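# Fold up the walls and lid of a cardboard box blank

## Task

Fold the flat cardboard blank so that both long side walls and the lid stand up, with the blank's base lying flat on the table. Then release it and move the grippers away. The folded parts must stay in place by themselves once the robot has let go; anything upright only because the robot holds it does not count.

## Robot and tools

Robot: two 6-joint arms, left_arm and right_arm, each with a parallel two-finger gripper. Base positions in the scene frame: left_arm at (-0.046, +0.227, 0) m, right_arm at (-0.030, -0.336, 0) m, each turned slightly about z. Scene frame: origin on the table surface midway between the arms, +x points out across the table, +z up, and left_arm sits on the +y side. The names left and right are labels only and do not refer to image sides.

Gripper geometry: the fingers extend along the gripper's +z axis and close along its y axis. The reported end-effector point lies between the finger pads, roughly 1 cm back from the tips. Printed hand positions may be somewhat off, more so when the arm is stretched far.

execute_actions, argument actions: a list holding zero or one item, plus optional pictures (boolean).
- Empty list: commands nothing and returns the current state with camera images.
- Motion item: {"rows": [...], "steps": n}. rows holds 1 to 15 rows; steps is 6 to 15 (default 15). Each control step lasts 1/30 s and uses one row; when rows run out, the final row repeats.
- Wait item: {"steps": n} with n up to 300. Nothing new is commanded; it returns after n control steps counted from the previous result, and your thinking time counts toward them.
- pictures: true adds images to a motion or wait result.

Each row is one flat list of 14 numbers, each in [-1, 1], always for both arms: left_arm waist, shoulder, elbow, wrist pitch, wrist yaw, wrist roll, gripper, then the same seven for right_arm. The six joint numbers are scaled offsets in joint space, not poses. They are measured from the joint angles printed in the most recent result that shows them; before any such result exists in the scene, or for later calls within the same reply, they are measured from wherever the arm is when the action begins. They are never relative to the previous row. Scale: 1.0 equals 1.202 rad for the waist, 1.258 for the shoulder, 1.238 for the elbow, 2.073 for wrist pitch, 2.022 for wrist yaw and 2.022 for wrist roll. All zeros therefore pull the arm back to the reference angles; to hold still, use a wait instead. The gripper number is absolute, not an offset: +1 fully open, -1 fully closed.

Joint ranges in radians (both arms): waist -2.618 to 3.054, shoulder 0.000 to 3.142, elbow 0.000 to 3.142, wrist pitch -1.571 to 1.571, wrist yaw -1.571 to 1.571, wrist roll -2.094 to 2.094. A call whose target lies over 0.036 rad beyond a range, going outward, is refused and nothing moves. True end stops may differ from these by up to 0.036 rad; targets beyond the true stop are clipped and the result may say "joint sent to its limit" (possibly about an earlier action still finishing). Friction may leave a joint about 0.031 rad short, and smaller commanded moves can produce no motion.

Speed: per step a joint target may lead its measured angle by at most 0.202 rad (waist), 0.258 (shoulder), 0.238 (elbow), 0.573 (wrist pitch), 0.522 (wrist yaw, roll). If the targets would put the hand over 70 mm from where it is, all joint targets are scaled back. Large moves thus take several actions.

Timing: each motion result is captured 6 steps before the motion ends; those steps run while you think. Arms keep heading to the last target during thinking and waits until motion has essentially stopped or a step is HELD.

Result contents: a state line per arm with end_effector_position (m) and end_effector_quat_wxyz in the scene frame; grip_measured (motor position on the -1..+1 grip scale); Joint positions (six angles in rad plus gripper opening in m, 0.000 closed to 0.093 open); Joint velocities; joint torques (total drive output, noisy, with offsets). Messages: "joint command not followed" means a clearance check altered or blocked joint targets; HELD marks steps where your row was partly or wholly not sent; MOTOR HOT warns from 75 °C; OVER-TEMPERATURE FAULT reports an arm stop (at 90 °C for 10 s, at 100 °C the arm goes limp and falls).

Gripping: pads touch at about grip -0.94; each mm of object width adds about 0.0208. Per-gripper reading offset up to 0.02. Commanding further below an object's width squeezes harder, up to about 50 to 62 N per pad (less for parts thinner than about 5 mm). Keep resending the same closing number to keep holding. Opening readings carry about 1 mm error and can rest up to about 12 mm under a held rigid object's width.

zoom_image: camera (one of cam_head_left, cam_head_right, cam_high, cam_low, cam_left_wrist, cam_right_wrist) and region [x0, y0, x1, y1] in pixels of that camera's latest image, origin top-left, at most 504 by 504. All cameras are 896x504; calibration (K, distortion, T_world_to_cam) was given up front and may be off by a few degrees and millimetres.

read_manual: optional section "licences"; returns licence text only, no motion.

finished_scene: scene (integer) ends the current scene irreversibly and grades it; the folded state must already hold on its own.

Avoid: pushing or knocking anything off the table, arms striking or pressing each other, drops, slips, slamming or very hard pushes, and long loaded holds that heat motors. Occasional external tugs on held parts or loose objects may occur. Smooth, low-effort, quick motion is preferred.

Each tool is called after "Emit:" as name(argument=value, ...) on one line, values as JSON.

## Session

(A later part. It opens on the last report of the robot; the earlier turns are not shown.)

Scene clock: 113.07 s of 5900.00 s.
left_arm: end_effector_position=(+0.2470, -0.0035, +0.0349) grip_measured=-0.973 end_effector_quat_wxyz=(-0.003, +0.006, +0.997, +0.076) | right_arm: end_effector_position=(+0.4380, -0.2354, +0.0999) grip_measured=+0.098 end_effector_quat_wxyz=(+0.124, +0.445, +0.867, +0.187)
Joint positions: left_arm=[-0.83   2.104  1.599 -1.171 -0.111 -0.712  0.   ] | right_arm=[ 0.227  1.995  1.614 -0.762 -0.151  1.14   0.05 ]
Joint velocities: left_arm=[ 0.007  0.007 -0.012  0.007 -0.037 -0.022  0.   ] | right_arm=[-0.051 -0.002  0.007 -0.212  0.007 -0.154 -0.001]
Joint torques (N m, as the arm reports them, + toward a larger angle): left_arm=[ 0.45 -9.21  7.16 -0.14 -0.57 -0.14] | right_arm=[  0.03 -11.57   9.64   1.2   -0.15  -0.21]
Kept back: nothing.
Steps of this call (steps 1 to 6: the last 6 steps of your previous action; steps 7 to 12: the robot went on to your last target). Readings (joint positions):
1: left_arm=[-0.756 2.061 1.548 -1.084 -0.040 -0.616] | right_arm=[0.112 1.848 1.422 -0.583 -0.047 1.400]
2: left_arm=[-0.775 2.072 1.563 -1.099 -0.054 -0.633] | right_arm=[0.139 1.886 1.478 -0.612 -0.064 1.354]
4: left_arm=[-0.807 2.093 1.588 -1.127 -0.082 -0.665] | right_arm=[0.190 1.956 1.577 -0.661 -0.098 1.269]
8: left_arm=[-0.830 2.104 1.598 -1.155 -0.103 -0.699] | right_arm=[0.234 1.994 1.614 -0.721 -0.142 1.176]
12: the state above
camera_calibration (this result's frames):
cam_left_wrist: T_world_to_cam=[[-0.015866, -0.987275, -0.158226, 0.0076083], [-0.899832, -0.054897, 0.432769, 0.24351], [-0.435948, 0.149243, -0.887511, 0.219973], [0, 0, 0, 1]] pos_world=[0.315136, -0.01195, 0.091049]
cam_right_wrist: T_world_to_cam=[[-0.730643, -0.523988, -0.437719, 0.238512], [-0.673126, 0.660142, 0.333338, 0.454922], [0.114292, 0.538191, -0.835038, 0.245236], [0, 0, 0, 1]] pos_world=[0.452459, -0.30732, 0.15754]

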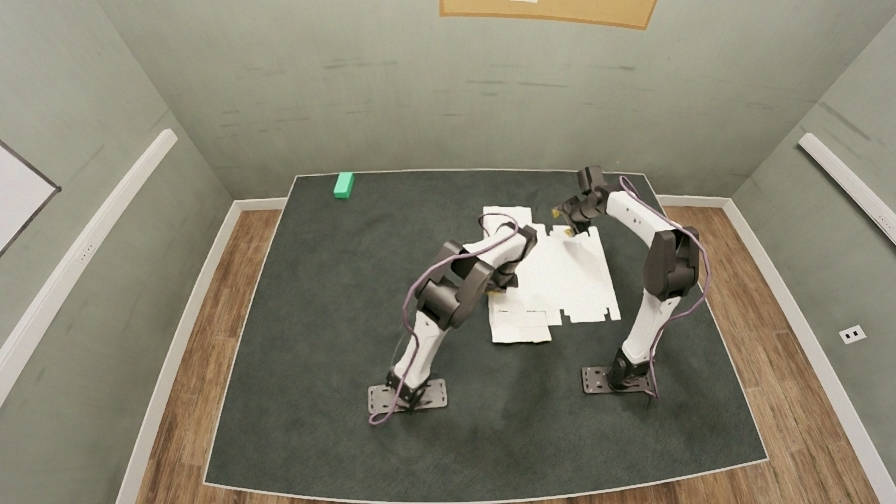

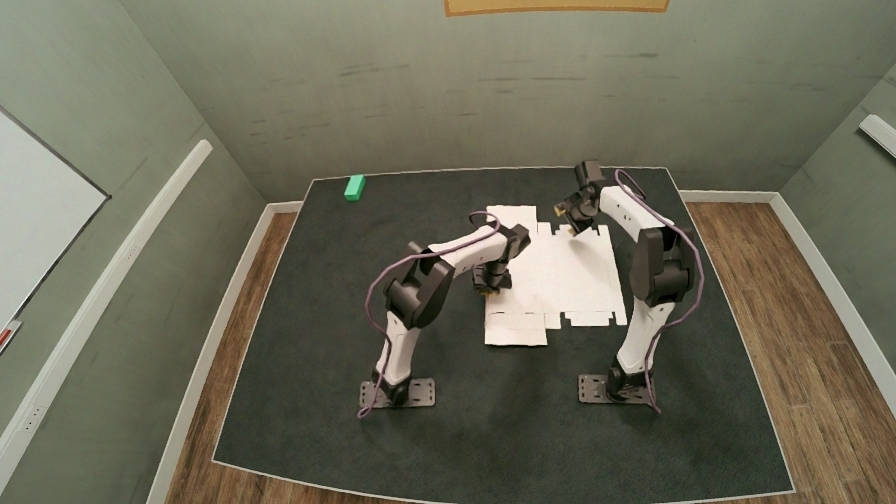

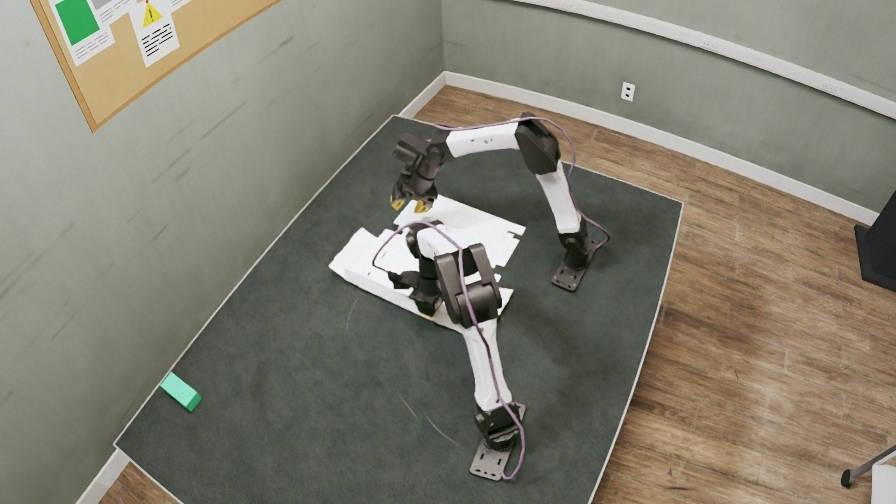

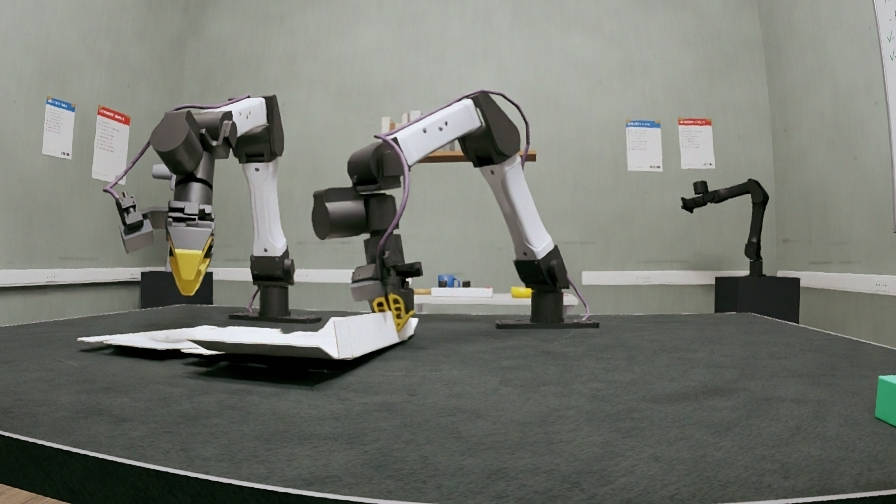

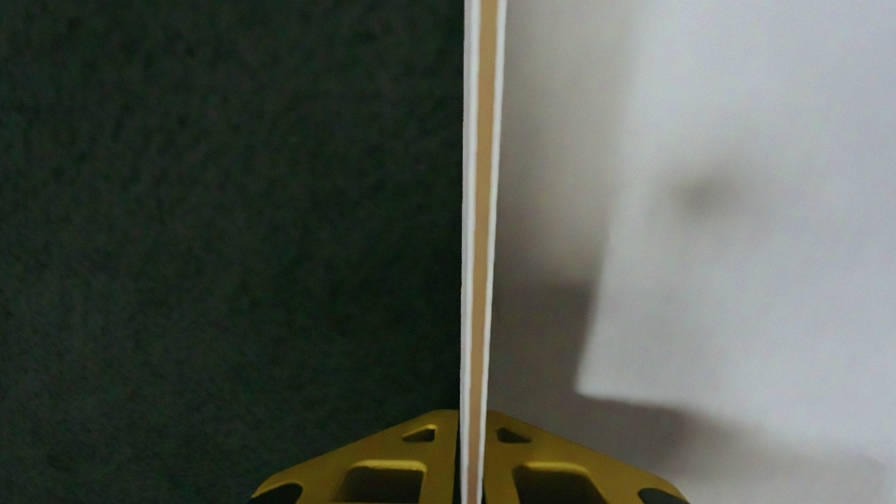

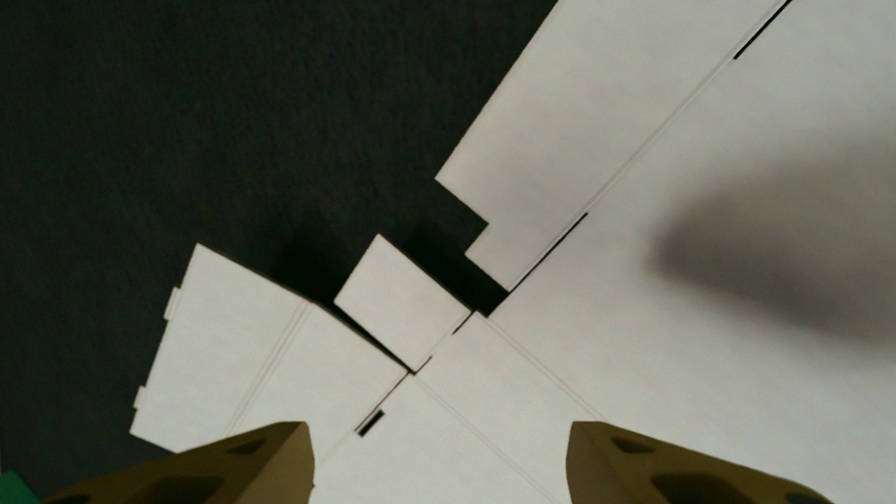

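Emit:
execute_actions(actions=[{"rows": [[-0.0105,0.0139,0.0173,-0.0114,-0.0068,-0.0085,-1,0.0213,0.0311,0.0473,-0.0182,-0.0097,-0.0261,0.1],[-0.0211,0.0278,0.0346,-0.0228,-0.0136,-0.017,-1,0.0426,0.0623,0.0945,-0.0364,-0.0195,-0.0523,0.1],[-0.0316,0.0417,0.0519,-0.0343,-0.0204,-0.0255,-1,0.0639,0.0934,0.1418,-0.0546,-0.0292,-0.0784,0.1],[-0.0422,0.0556,0.0692,-0.0457,-0.0272,-0.034,-1,0.0851,0.1245,0.189,-0.0728,-0.0389,-0.1045,0.1],[-0.0527,0.0695,0.0865,-0.0571,-0.034,-0.0425,-1,0.1064,0.1557,0.2363,-0.091,-0.0486,-0.1307,0.1],[-0.0633,0.0835,0.1038,-0.0685,-0.0408,-0.051,-1,0.1277,0.1868,0.2835,-0.1093,-0.0584,-0.1568,0.1],[-0.0738,0.0974,0.1211,-0.0799,-0.0476,-0.0594,-1,0.149,0.2179,0.3308,-0.1275,-0.0681,-0.1829,0.1],[-0.0843,0.1113,0.1384,-0.0913,-0.0544,-0.0679,-1,0.1703,0.2491,0.378,-0.1457,-0.0778,-0.2091,0.1],[-0.0949,0.1252,0.1557,-0.1028,-0.0612,-0.0764,-1,0.1916,0.2802,0.4253,-0.1639,-0.0875,-0.2352,0.1],[-0.1054,0.1391,0.173,-0.1142,-0.068,-0.0849,-1,0.2128,0.3113,0.4725,-0.1821,-0.0973,-0.2613,0.1],[-0.116,0.153,0.1903,-0.1256,-0.0748,-0.0934,-1,0.2341,0.3425,0.5198,-0.2003,-0.107,-0.2875,0.1],[-0.1265,0.1669,0.2076,-0.137,-0.0816,-0.1019,-1,0.2554,0.3736,0.567,-0.2185,-0.1167,-0.3136,0.1]], "steps": 15}])

Emit:
execute_actions(actions=[{"steps": 14}], pictures=true)

Scene clock: 114.20 s of 5900.00 s.
left_arm: end_effector_position=(+0.2389, -0.0239, +0.0337) grip_measured=-0.973 end_effector_quat_wxyz=(-0.003, +0.007, +0.992, +0.125) | right_arm: end_effector_position=(+0.4577, -0.1280, +0.0919) grip_measured=+0.098 end_effector_quat_wxyz=(+0.086, +0.235, +0.947, +0.199)
Joint positions: left_arm=[-0.911  2.206  1.741 -1.289 -0.172 -0.799  0.   ] | right_arm=[ 0.396  2.273  2.027 -0.955 -0.239  0.859  0.05 ]
Joint velocities: left_arm=[-0.442  0.54   0.589 -0.593 -0.242 -0.462  0.   ] | right_arm=[ 0.847  1.155  1.619 -0.784 -0.579 -1.282 -0.   ]
Joint torques (N m, as the arm reports them, + toward a larger angle): left_arm=[-0.56 -9.87  6.57 -0.2  -0.3  -0.09] | right_arm=[  1.24 -13.88   8.11   0.86  -0.18  -0.17]
Steps of this call (steps 1 to 25: the robot went on to your last target; steps 26 to 34: the first 9 steps of this action). Readings (joint positions):
26: left_arm=[-0.830 2.104 1.600 -1.180 -0.116 -0.720] | right_arm=[0.226 1.999 1.621 -0.790 -0.156 1.112]
27: left_arm=[-0.832 2.106 1.604 -1.185 -0.118 -0.724] | right_arm=[0.232 2.014 1.644 -0.806 -0.157 1.100]
29: left_arm=[-0.844 2.124 1.634 -1.211 -0.127 -0.738] | right_arm=[0.260 2.072 1.735 -0.843 -0.168 1.054]
33: left_arm=[-0.896 2.188 1.719 -1.272 -0.161 -0.785] | right_arm=[0.366 2.232 1.969 -0.927 -0.221 0.904]
34: the state above

Scene clock: 114.67 s of 5900.00 s.
left_arm: end_effector_position=(+0.2234, -0.0294, +0.0329) grip_measured=-0.973 end_effector_quat_wxyz=(-0.003, -0.001, +0.982, +0.189) | right_arm: end_effector_position=(+0.4078, -0.0435, +0.0646) grip_measured=+0.098 end_effector_quat_wxyz=(-0.005, +0.011, +0.978, +0.207)
Joint positions: left_arm=[-0.981  2.288  1.838 -1.422 -0.238 -0.905  0.   ] | right_arm=[ 0.541  2.472  2.287 -1.193 -0.372  0.531  0.05 ]
Joint velocities: left_arm=[-0.012  0.007  0.012  0.022 -0.007 -0.022  0.   ] | right_arm=[-0.115  0.012  0.017 -0.139  0.007 -0.139  0.001]
Joint torques (N m, as the arm reports them, + toward a larger angle): left_arm=[-0.15 -9.99  6.62 -0.64 -0.58 -0.15] | right_arm=[  0.52 -15.84   9.08   0.68  -0.29  -0.19]
Kept back: nothing.
Steps of this call (steps 1 to 6: the last 6 steps of your previous action; steps 7 to 14: the robot went on to your last target). Readings (joint positions):
1: left_arm=[-0.925 2.225 1.762 -1.308 -0.182 -0.815] | right_arm=[0.426 2.314 2.085 -0.985 -0.257 0.813]
2: left_arm=[-0.939 2.244 1.784 -1.328 -0.194 -0.830] | right_arm=[0.456 2.355 2.143 -1.016 -0.276 0.766]
4: left_arm=[-0.963 2.275 1.822 -1.369 -0.219 -0.857] | right_arm=[0.510 2.427 2.243 -1.072 -0.313 0.675]
8: left_arm=[-0.981 2.286 1.838 -1.404 -0.237 -0.889] | right_arm=[0.563 2.471 2.277 -1.146 -0.359 0.579]
14: the state above
camera_calibration (this result's frames):
cam_left_wrist: T_world_to_cam=[[-0.00434672, -0.925815, -0.377951, -0.0122107], [-0.899449, -0.16155, 0.406071, 0.219465], [-0.437005, 0.341712, -0.832021, 0.215809], [0, 0, 0, 1]] pos_world=[0.291654, -0.0495949, 0.0858239]
cam_right_wrist: T_world_to_cam=[[-0.0354339, -0.912534, -0.407463, -0.000826013], [-0.90632, -0.142457, 0.397856, 0.375692], [-0.421103, 0.383389, -0.822001, 0.326796], [0, 0, 0, 1]] pos_world=[0.478083, -0.0725238, 0.118818]

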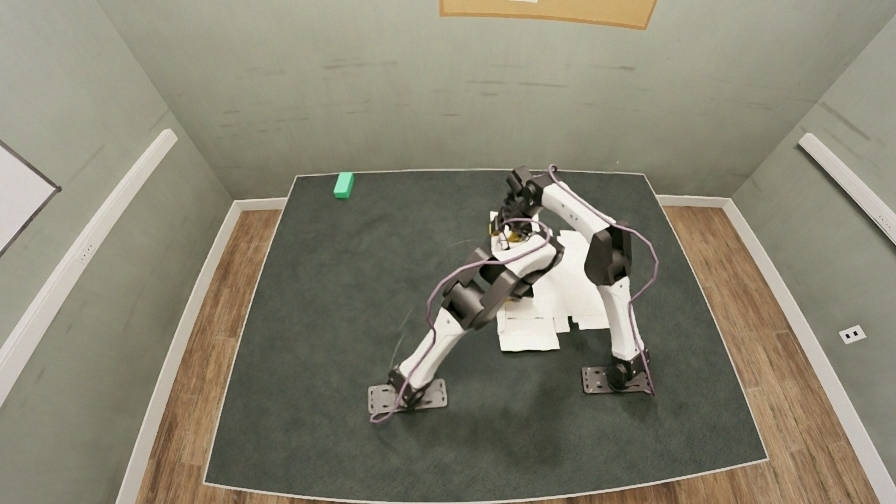

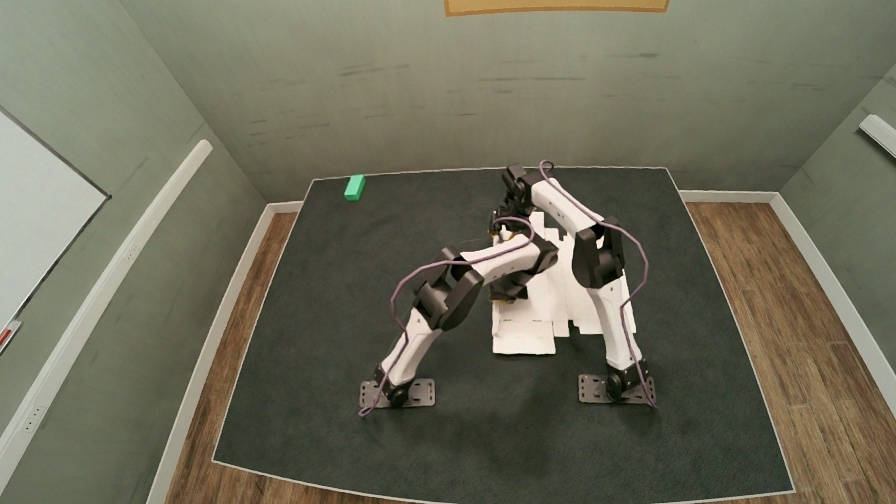

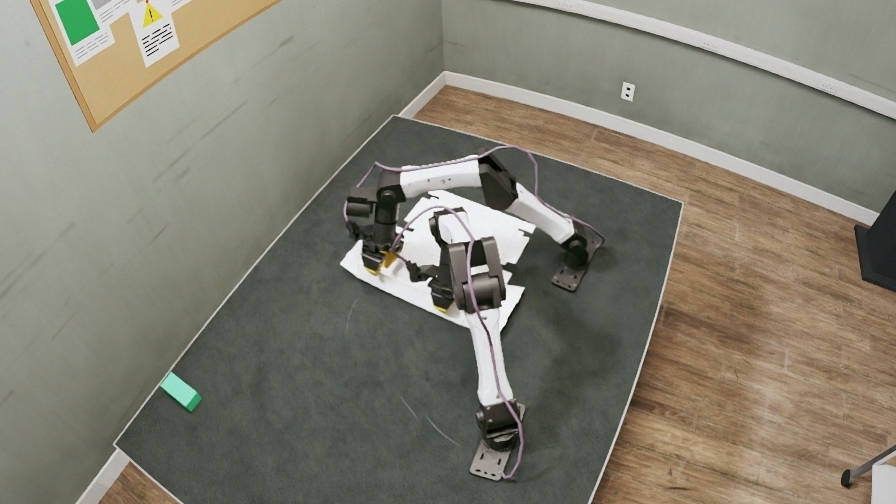

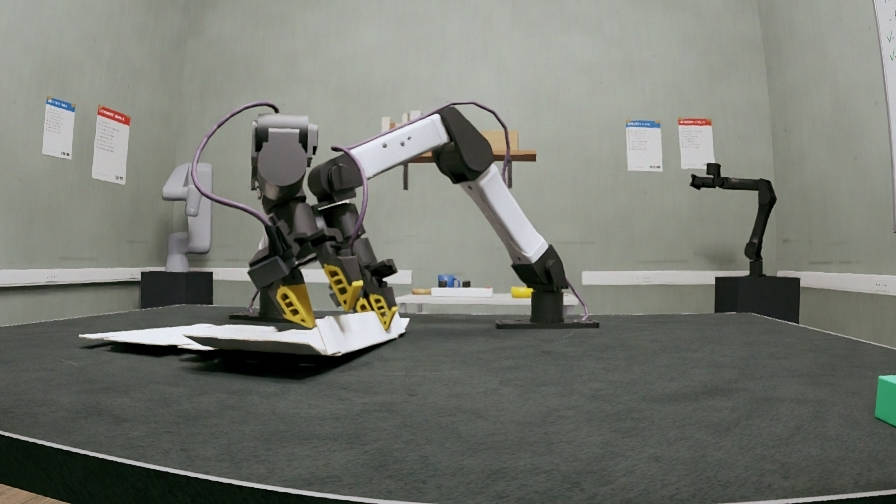

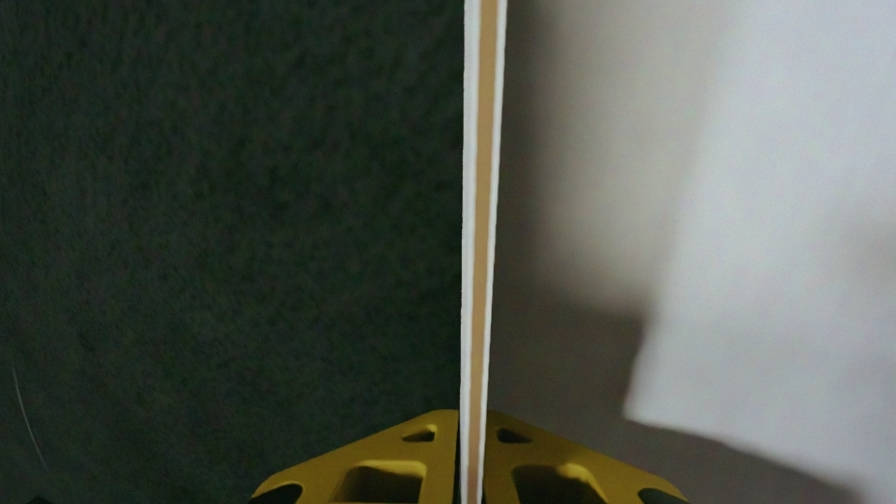

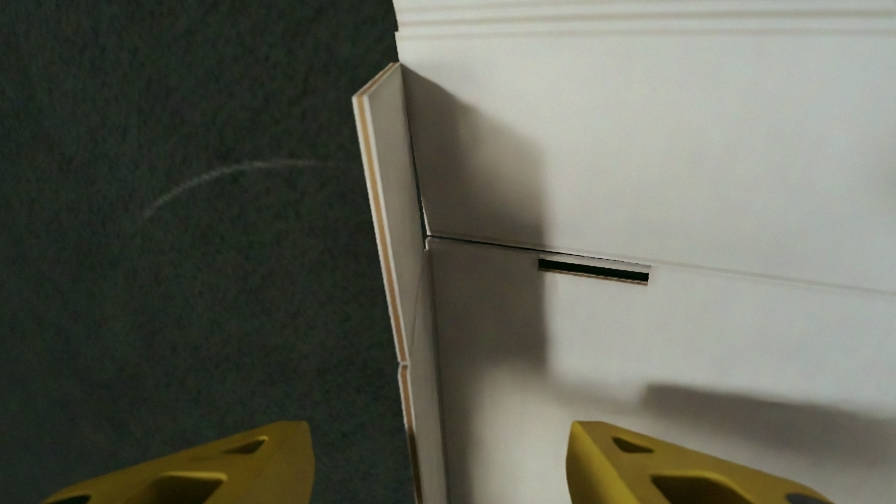

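Emit:
execute_actions(actions=[{"rows": [[0,0,0,0,0,0,-1,0.0037,0.0035,-0.0049,0.0064,-0.0004,0.0007,0.1],[0,0,0,0,0,0,-1,0.0075,0.007,-0.0097,0.0127,-0.0007,0.0015,0.1],[0,0,0,0,0,0,-1,0.0112,0.0105,-0.0146,0.0191,-0.0011,0.0022,0.1],[0,0,0,0,0,0,-1,0.015,0.014,-0.0194,0.0255,-0.0014,0.003,0.1],[0,0,0,0,0,0,-1,0.0187,0.0175,-0.0243,0.0319,-0.0018,0.0037,0.1],[0,0,0,0,0,0,-1,0.0224,0.021,-0.0291,0.0382,-0.0021,0.0044,0.1],[0,0,0,0,0,0,-1,0.0262,0.0245,-0.034,0.0446,-0.0025,0.0052,0.1],[0,0,0,0,0,0,-1,0.0299,0.028,-0.0388,0.051,-0.0028,0.0059,0.1],[0,0,0,0,0,0,-1,0.0337,0.0315,-0.0437,0.0573,-0.0032,0.0067,0.1],[0,0,0,0,0,0,-1,0.0374,0.035,-0.0485,0.0637,-0.0035,0.0074,0.1]], "steps": 15}])

Emit:
execute_actions(actions=[{"steps": 12}], pictures=true)

Scene clock: 115.87 s of 5900.00 s.
left_arm: end_effector_position=(+0.2225, -0.0287, +0.0330) grip_measured=-0.973 end_effector_quat_wxyz=(-0.005, -0.003, +0.982, +0.191) | right_arm: end_effector_position=(+0.4099, -0.0285, +0.0575) grip_measured=+0.098 end_effector_quat_wxyz=(+0.007, -0.005, +0.976, +0.216)
Joint positions: left_arm=[-0.981  2.289  1.838 -1.426 -0.237 -0.91   0.   ] | right_arm=[ 0.563  2.483  2.271 -1.13  -0.375  0.528  0.05 ]
Joint velocities: left_arm=[-0.022 -0.002  0.002 -0.051 -0.022 -0.037  0.   ] | right_arm=[ 0.159  0.125 -0.188  0.256 -0.007 -0.007  0.001]
Joint torques (N m, as the arm reports them, + toward a larger angle): left_arm=[  0.1  -11.73   5.27  -0.28  -0.18  -0.02] | right_arm=[  1.04 -13.61   4.69   0.92  -0.19   0.02]
Steps of this call (steps 1 to 27: the robot went on to your last target; steps 28 to 36: the first 9 steps of this action). Readings (joint positions):
28: left_arm=[-0.981 2.289 1.838 -1.426 -0.237 -0.910] | right_arm=[0.535 2.472 2.287 -1.204 -0.375 0.515]
29: left_arm=[-0.981 2.289 1.838 -1.426 -0.237 -0.910] | right_arm=[0.535 2.472 2.287 -1.201 -0.375 0.517]
31: left_arm=[-0.981 2.289 1.838 -1.426 -0.237 -0.910] | right_arm=[0.539 2.472 2.287 -1.188 -0.375 0.521]
35: left_arm=[-0.981 2.289 1.838 -1.426 -0.237 -0.910] | right_arm=[0.558 2.479 2.278 -1.143 -0.375 0.527]
36: the state above

Scene clock: 116.27 s of 5900.00 s.
left_arm: end_effector_position=(+0.2220, -0.0291, +0.0329) grip_measured=-0.973 end_effector_quat_wxyz=(-0.007, -0.002, +0.982, +0.190) | right_arm: end_effector_position=(+0.4043, -0.0178, +0.0341) grip_measured=+0.098 end_effector_quat_wxyz=(-0.003, -0.010, +0.977, +0.213)
Joint positions: left_arm=[-0.981  2.289  1.838 -1.426 -0.232 -0.908  0.   ] | right_arm=[ 0.586  2.517  2.244 -1.085 -0.375  0.536  0.05 ]
Joint velocities: left_arm=[-0.027 -0.007  0.012 -0.022  0.007 -0.037  0.   ] | right_arm=[ 0.002  0.002 -0.017  0.022  0.007  0.051  0.001]
Joint torques (N m, as the arm reports them, + toward a larger angle): left_arm=[  0.14 -11.88   5.28  -0.3   -0.23  -0.05] | right_arm=[  0.37 -15.65   5.49   1.09  -0.2   -0.01]
Kept back: nothing.
Steps of this call (steps 1 to 6: the last 6 steps of your previous action; steps 7 to 12: the robot went on to your last target). Readings (joint positions):
1: left_arm=[-0.981 2.289 1.838 -1.426 -0.237 -0.910] | right_arm=[0.569 2.488 2.264 -1.119 -0.375 0.530]
2: left_arm=[-0.981 2.289 1.838 -1.426 -0.237 -0.910] | right_arm=[0.575 2.495 2.258 -1.109 -0.375 0.531]
4: left_arm=[-0.981 2.289 1.838 -1.426 -0.237 -0.910] | right_arm=[0.583 2.507 2.250 -1.096 -0.375 0.532]
8: left_arm=[-0.981 2.289 1.838 -1.426 -0.232 -0.908] | right_arm=[0.586 2.517 2.244 -1.089 -0.375 0.535]
12: the state above
camera_calibration (this result's frames):
cam_left_wrist: T_world_to_cam=[[-0.00288233, -0.925725, -0.378186, -0.0122986], [-0.896156, -0.165423, 0.411753, 0.217182], [-0.44373, 0.3401, -0.829117, 0.216418], [0, 0, 0, 1]] pos_world=[0.290625, -0.0490619, 0.085359]
cam_right_wrist: T_world_to_cam=[[0.00739352, -0.908012, -0.418879, -0.00672947], [-0.904993, -0.184261, 0.383452, 0.387559], [-0.425362, 0.376247, -0.823107, 0.291958], [0, 0, 0, 1]] pos_world=[0.474976, -0.0445469, 0.0888834]

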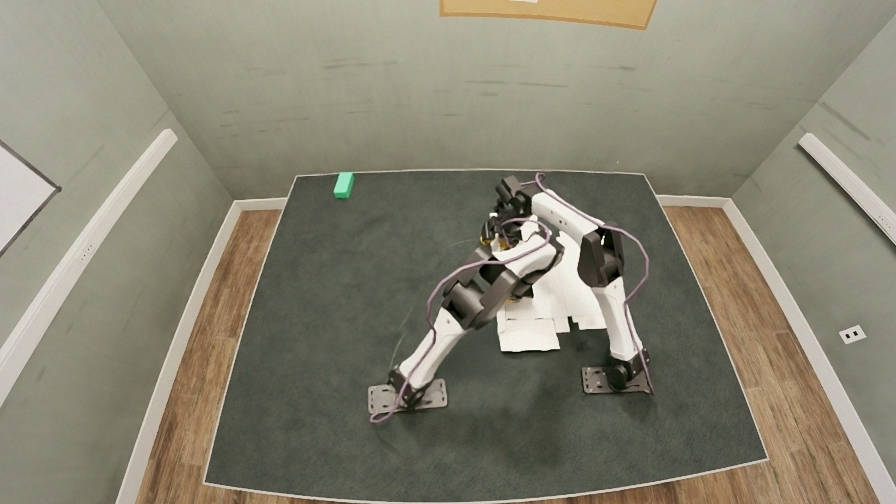

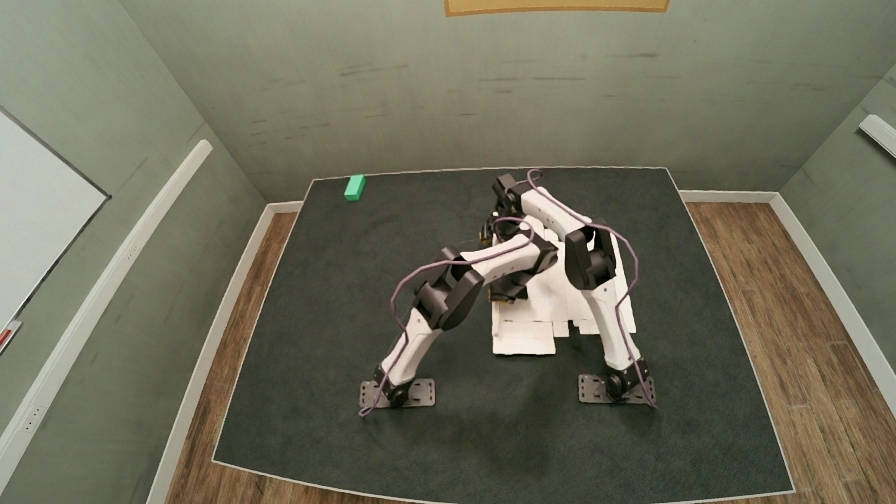

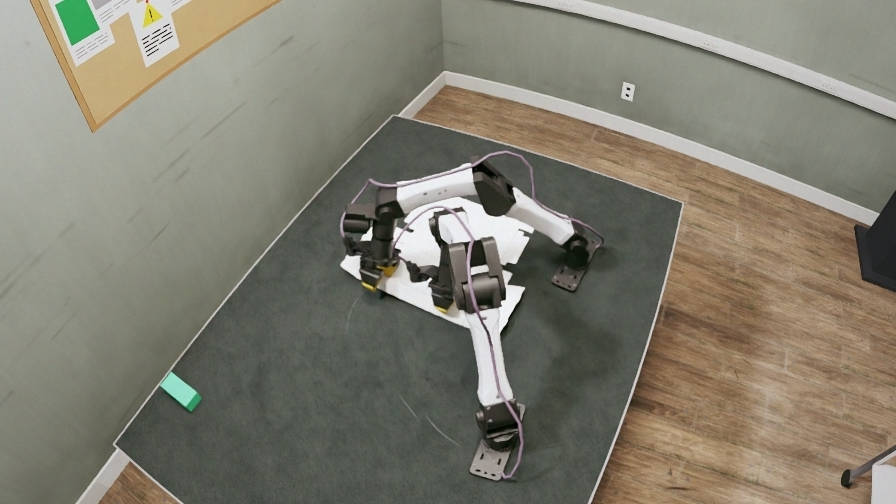

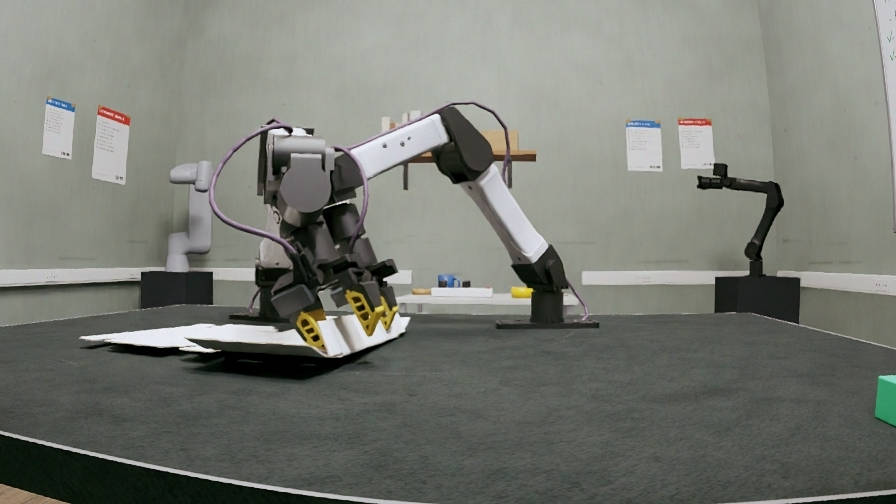

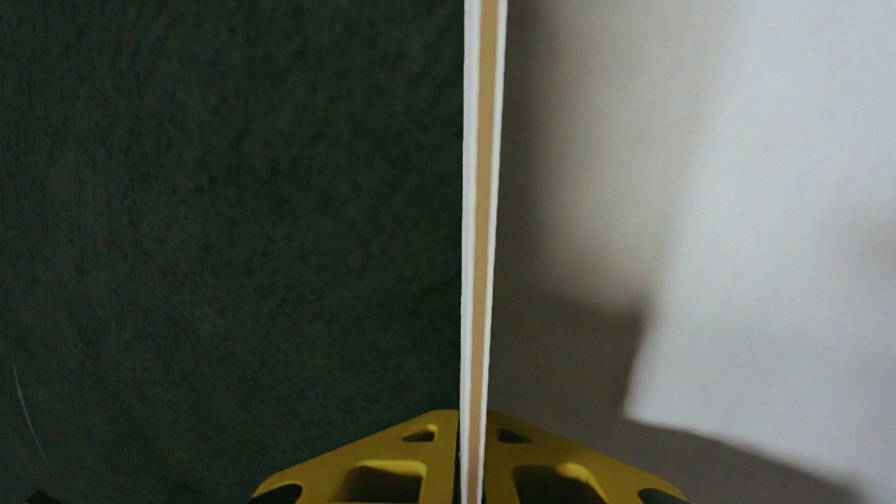

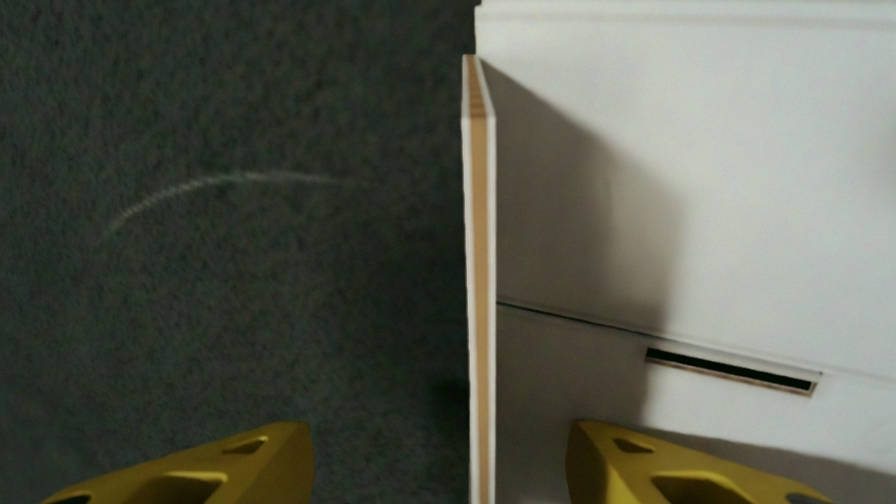

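Emit:
execute_actions(actions=[{"rows": [[0,0,0,0,0,0,-1,0,0,0,0,0,0,-0.2],[0,0,0,0,0,0,-1,0,0,0,0,0,0,-0.5],[0,0,0,0,0,0,-1,0,0,0,0,0,0,-0.8],[0,0,0,0,0,0,-1,0,0,0,0,0,0,-1]], "steps": 15}])

Emit:
execute_actions(actions=[{"steps": 6}], pictures=true)

Scene clock: 116.77 s of 5900.00 s.
left_arm: end_effector_position=(+0.2215, -0.0270, +0.0336) grip_measured=-0.973 end_effector_quat_wxyz=(-0.007, -0.003, +0.981, +0.194) | right_arm: end_effector_position=(+0.4044, -0.0211, +0.0324) grip_measured=-0.980 end_effector_quat_wxyz=(-0.001, -0.013, +0.979, +0.204)
Joint positions: left_arm=[-0.98   2.289  1.838 -1.435 -0.237 -0.91   0.   ] | right_arm=[ 0.585  2.518  2.244 -1.093 -0.359  0.526  0.   ]
Joint velocities: left_arm=[ 0.007  0.002  0.002  0.022 -0.007 -0.007  0.   ] | right_arm=[-0.017  0.002  0.002 -0.007  0.022  0.022  0.   ]
Joint torques (N m, as the arm reports them, + toward a larger angle): left_arm=[  0.13 -11.66   5.43  -0.24  -0.13  -0.04] | right_arm=[  0.44 -15.64   6.83   0.9   -0.31   0.03]
Steps of this call (steps 1 to 6: the robot went on to your last target; steps 7 to 15: the first 9 steps of this action). Readings (joint positions):
7: left_arm=[-0.981 2.289 1.838 -1.426 -0.232 -0.908] | right_arm=[0.586 2.517 2.244 -1.083 -0.375 0.537]
8: left_arm=[-0.981 2.289 1.838 -1.426 -0.232 -0.908] | right_arm=[0.586 2.517 2.244 -1.083 -0.375 0.537]
10: left_arm=[-0.981 2.289 1.838 -1.429 -0.233 -0.914] | right_arm=[0.586 2.517 2.244 -1.086 -0.371 0.537]
14: left_arm=[-0.980 2.289 1.838 -1.435 -0.237 -0.911] | right_arm=[0.585 2.518 2.244 -1.093 -0.359 0.526]
15: the state above

Scene clock: 116.97 s of 5900.00 s.
left_arm: end_effector_position=(+0.2215, -0.0270, +0.0336) grip_measured=-0.973 end_effector_quat_wxyz=(-0.008, -0.002, +0.981, +0.194) | right_arm: end_effector_position=(+0.4045, -0.0211, +0.0324) grip_measured=-0.980 end_effector_quat_wxyz=(-0.001, -0.013, +0.979, +0.204)
Joint positions: left_arm=[-0.98   2.289  1.838 -1.435 -0.237 -0.909  0.   ] | right_arm=[ 0.585  2.518  2.244 -1.093 -0.359  0.526  0.   ]
Joint velocities: left_arm=[-0.012  0.007  0.012 -0.022 -0.037 -0.037  0.   ] | right_arm=[-0.007  0.002 -0.002 -0.007 -0.007 -0.081  0.   ]
Joint torques (N m, as the arm reports them, + toward a larger angle): left_arm=[  0.02 -11.65   5.26  -0.27  -0.14  -0.04] | right_arm=[  0.48 -15.66   6.83   0.9   -0.31   0.03]
Kept back: nothing.
Steps of this call (steps 1 to 6: the last 6 steps of your previous action). Readings (joint positions):
1: left_arm=[-0.980 2.289 1.838 -1.435 -0.237 -0.910] | right_arm=[0.585 2.518 2.244 -1.093 -0.359 0.526]
2: left_arm=[-0.980 2.289 1.838 -1.435 -0.237 -0.910] | right_arm=[0.585 2.518 2.244 -1.093 -0.359 0.526]
4: left_arm=[-0.980 2.289 1.838 -1.435 -0.237 -0.909] | right_arm=[0.585 2.518 2.244 -1.093 -0.359 0.526]
6: the state above
camera_calibration (this result's frames):
cam_left_wrist: T_world_to_cam=[[-0.00274446, -0.922284, -0.386504, -0.00976137], [-0.895261, -0.169935, 0.411861, 0.216456], [-0.445533, 0.347152, -0.825219, 0.216598], [0, 0, 0, 1]] pos_world=[0.290259, -0.0474116, 0.0858181]
cam_right_wrist: T_world_to_cam=[[0.0141609, -0.915349, -0.402412, -0.0139255], [-0.905878, -0.182121, 0.382384, 0.388167], [-0.423303, 0.359121, -0.831773, 0.290944], [0, 0, 0, 1]] pos_world=[0.474986, -0.0465377, 0.0879667]

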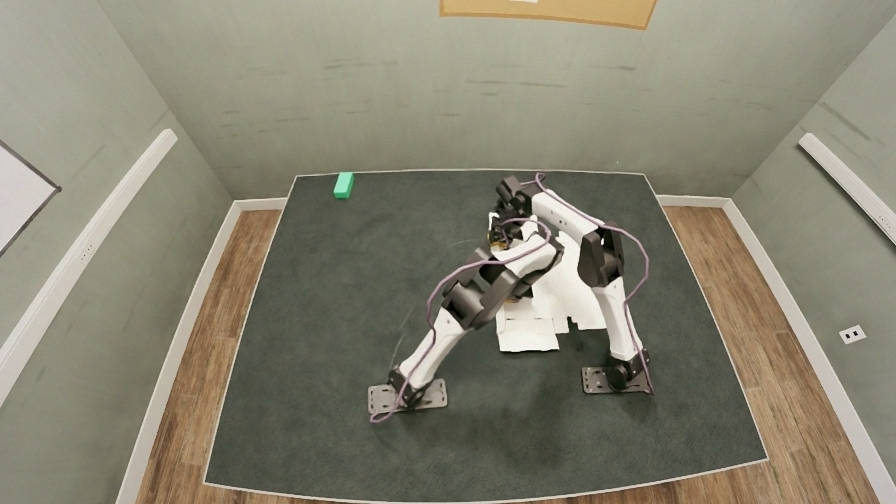

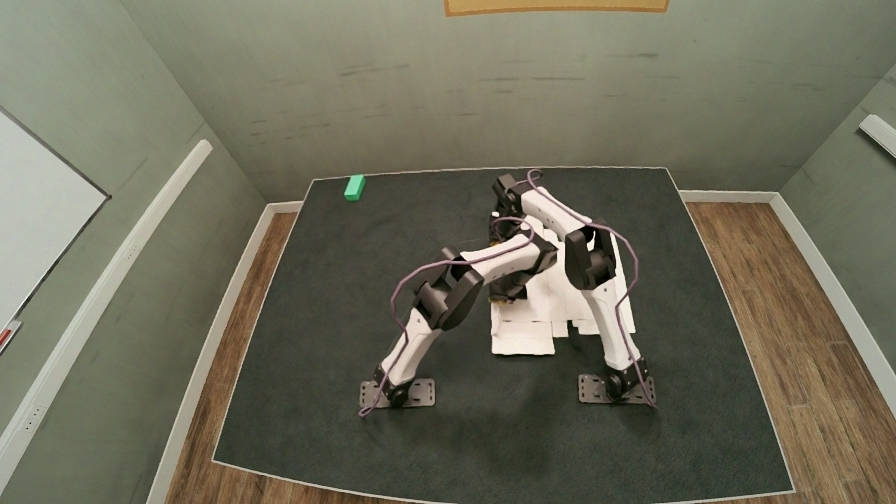

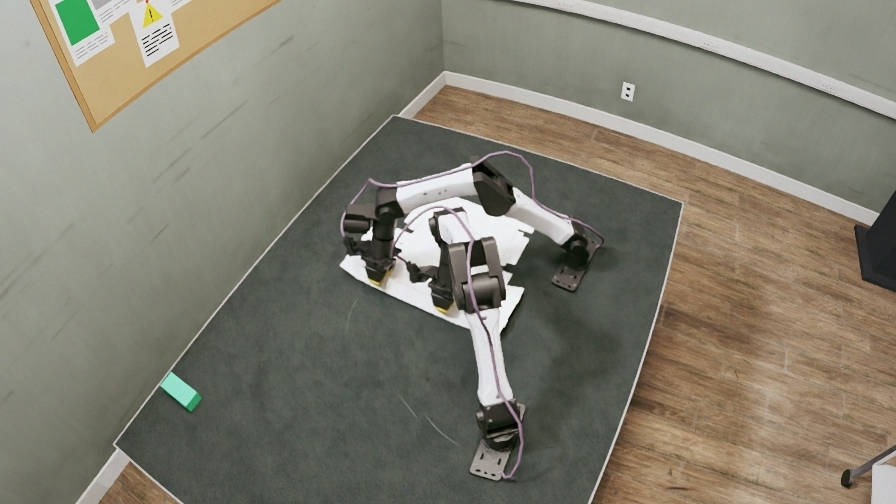

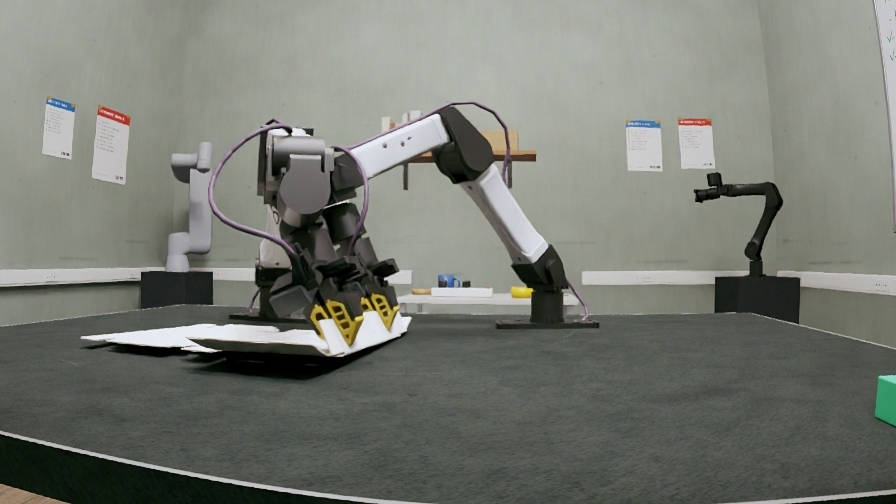

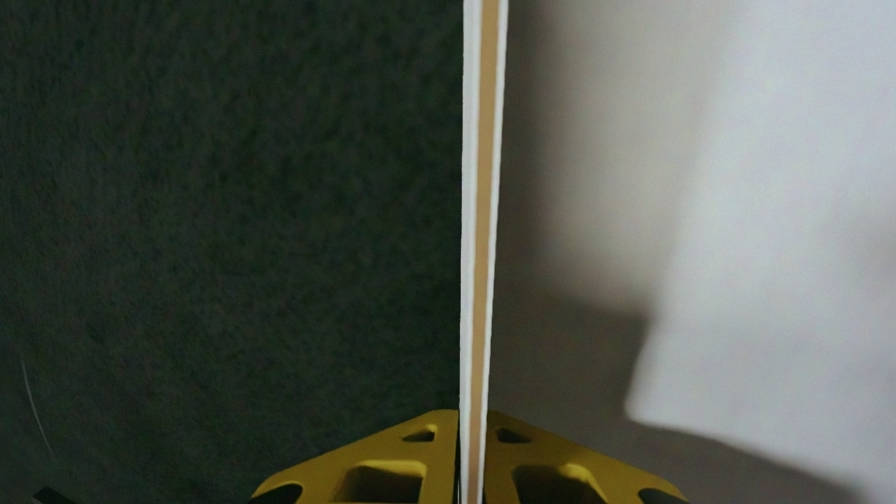

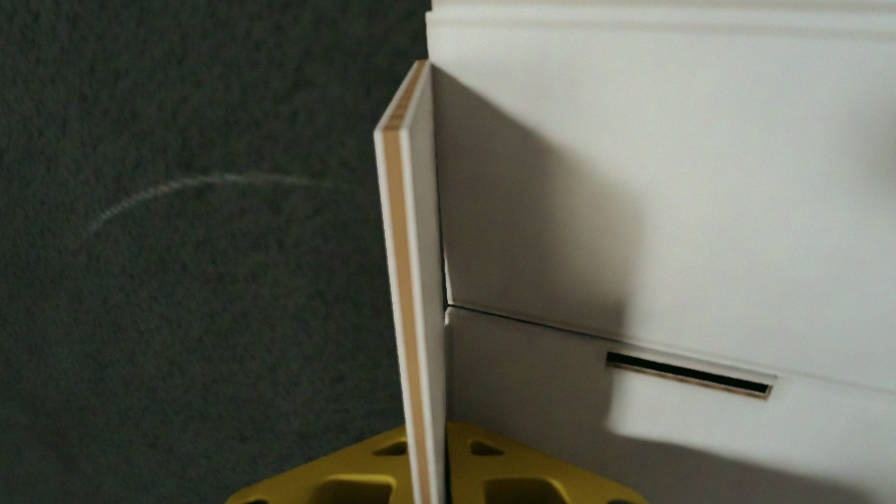

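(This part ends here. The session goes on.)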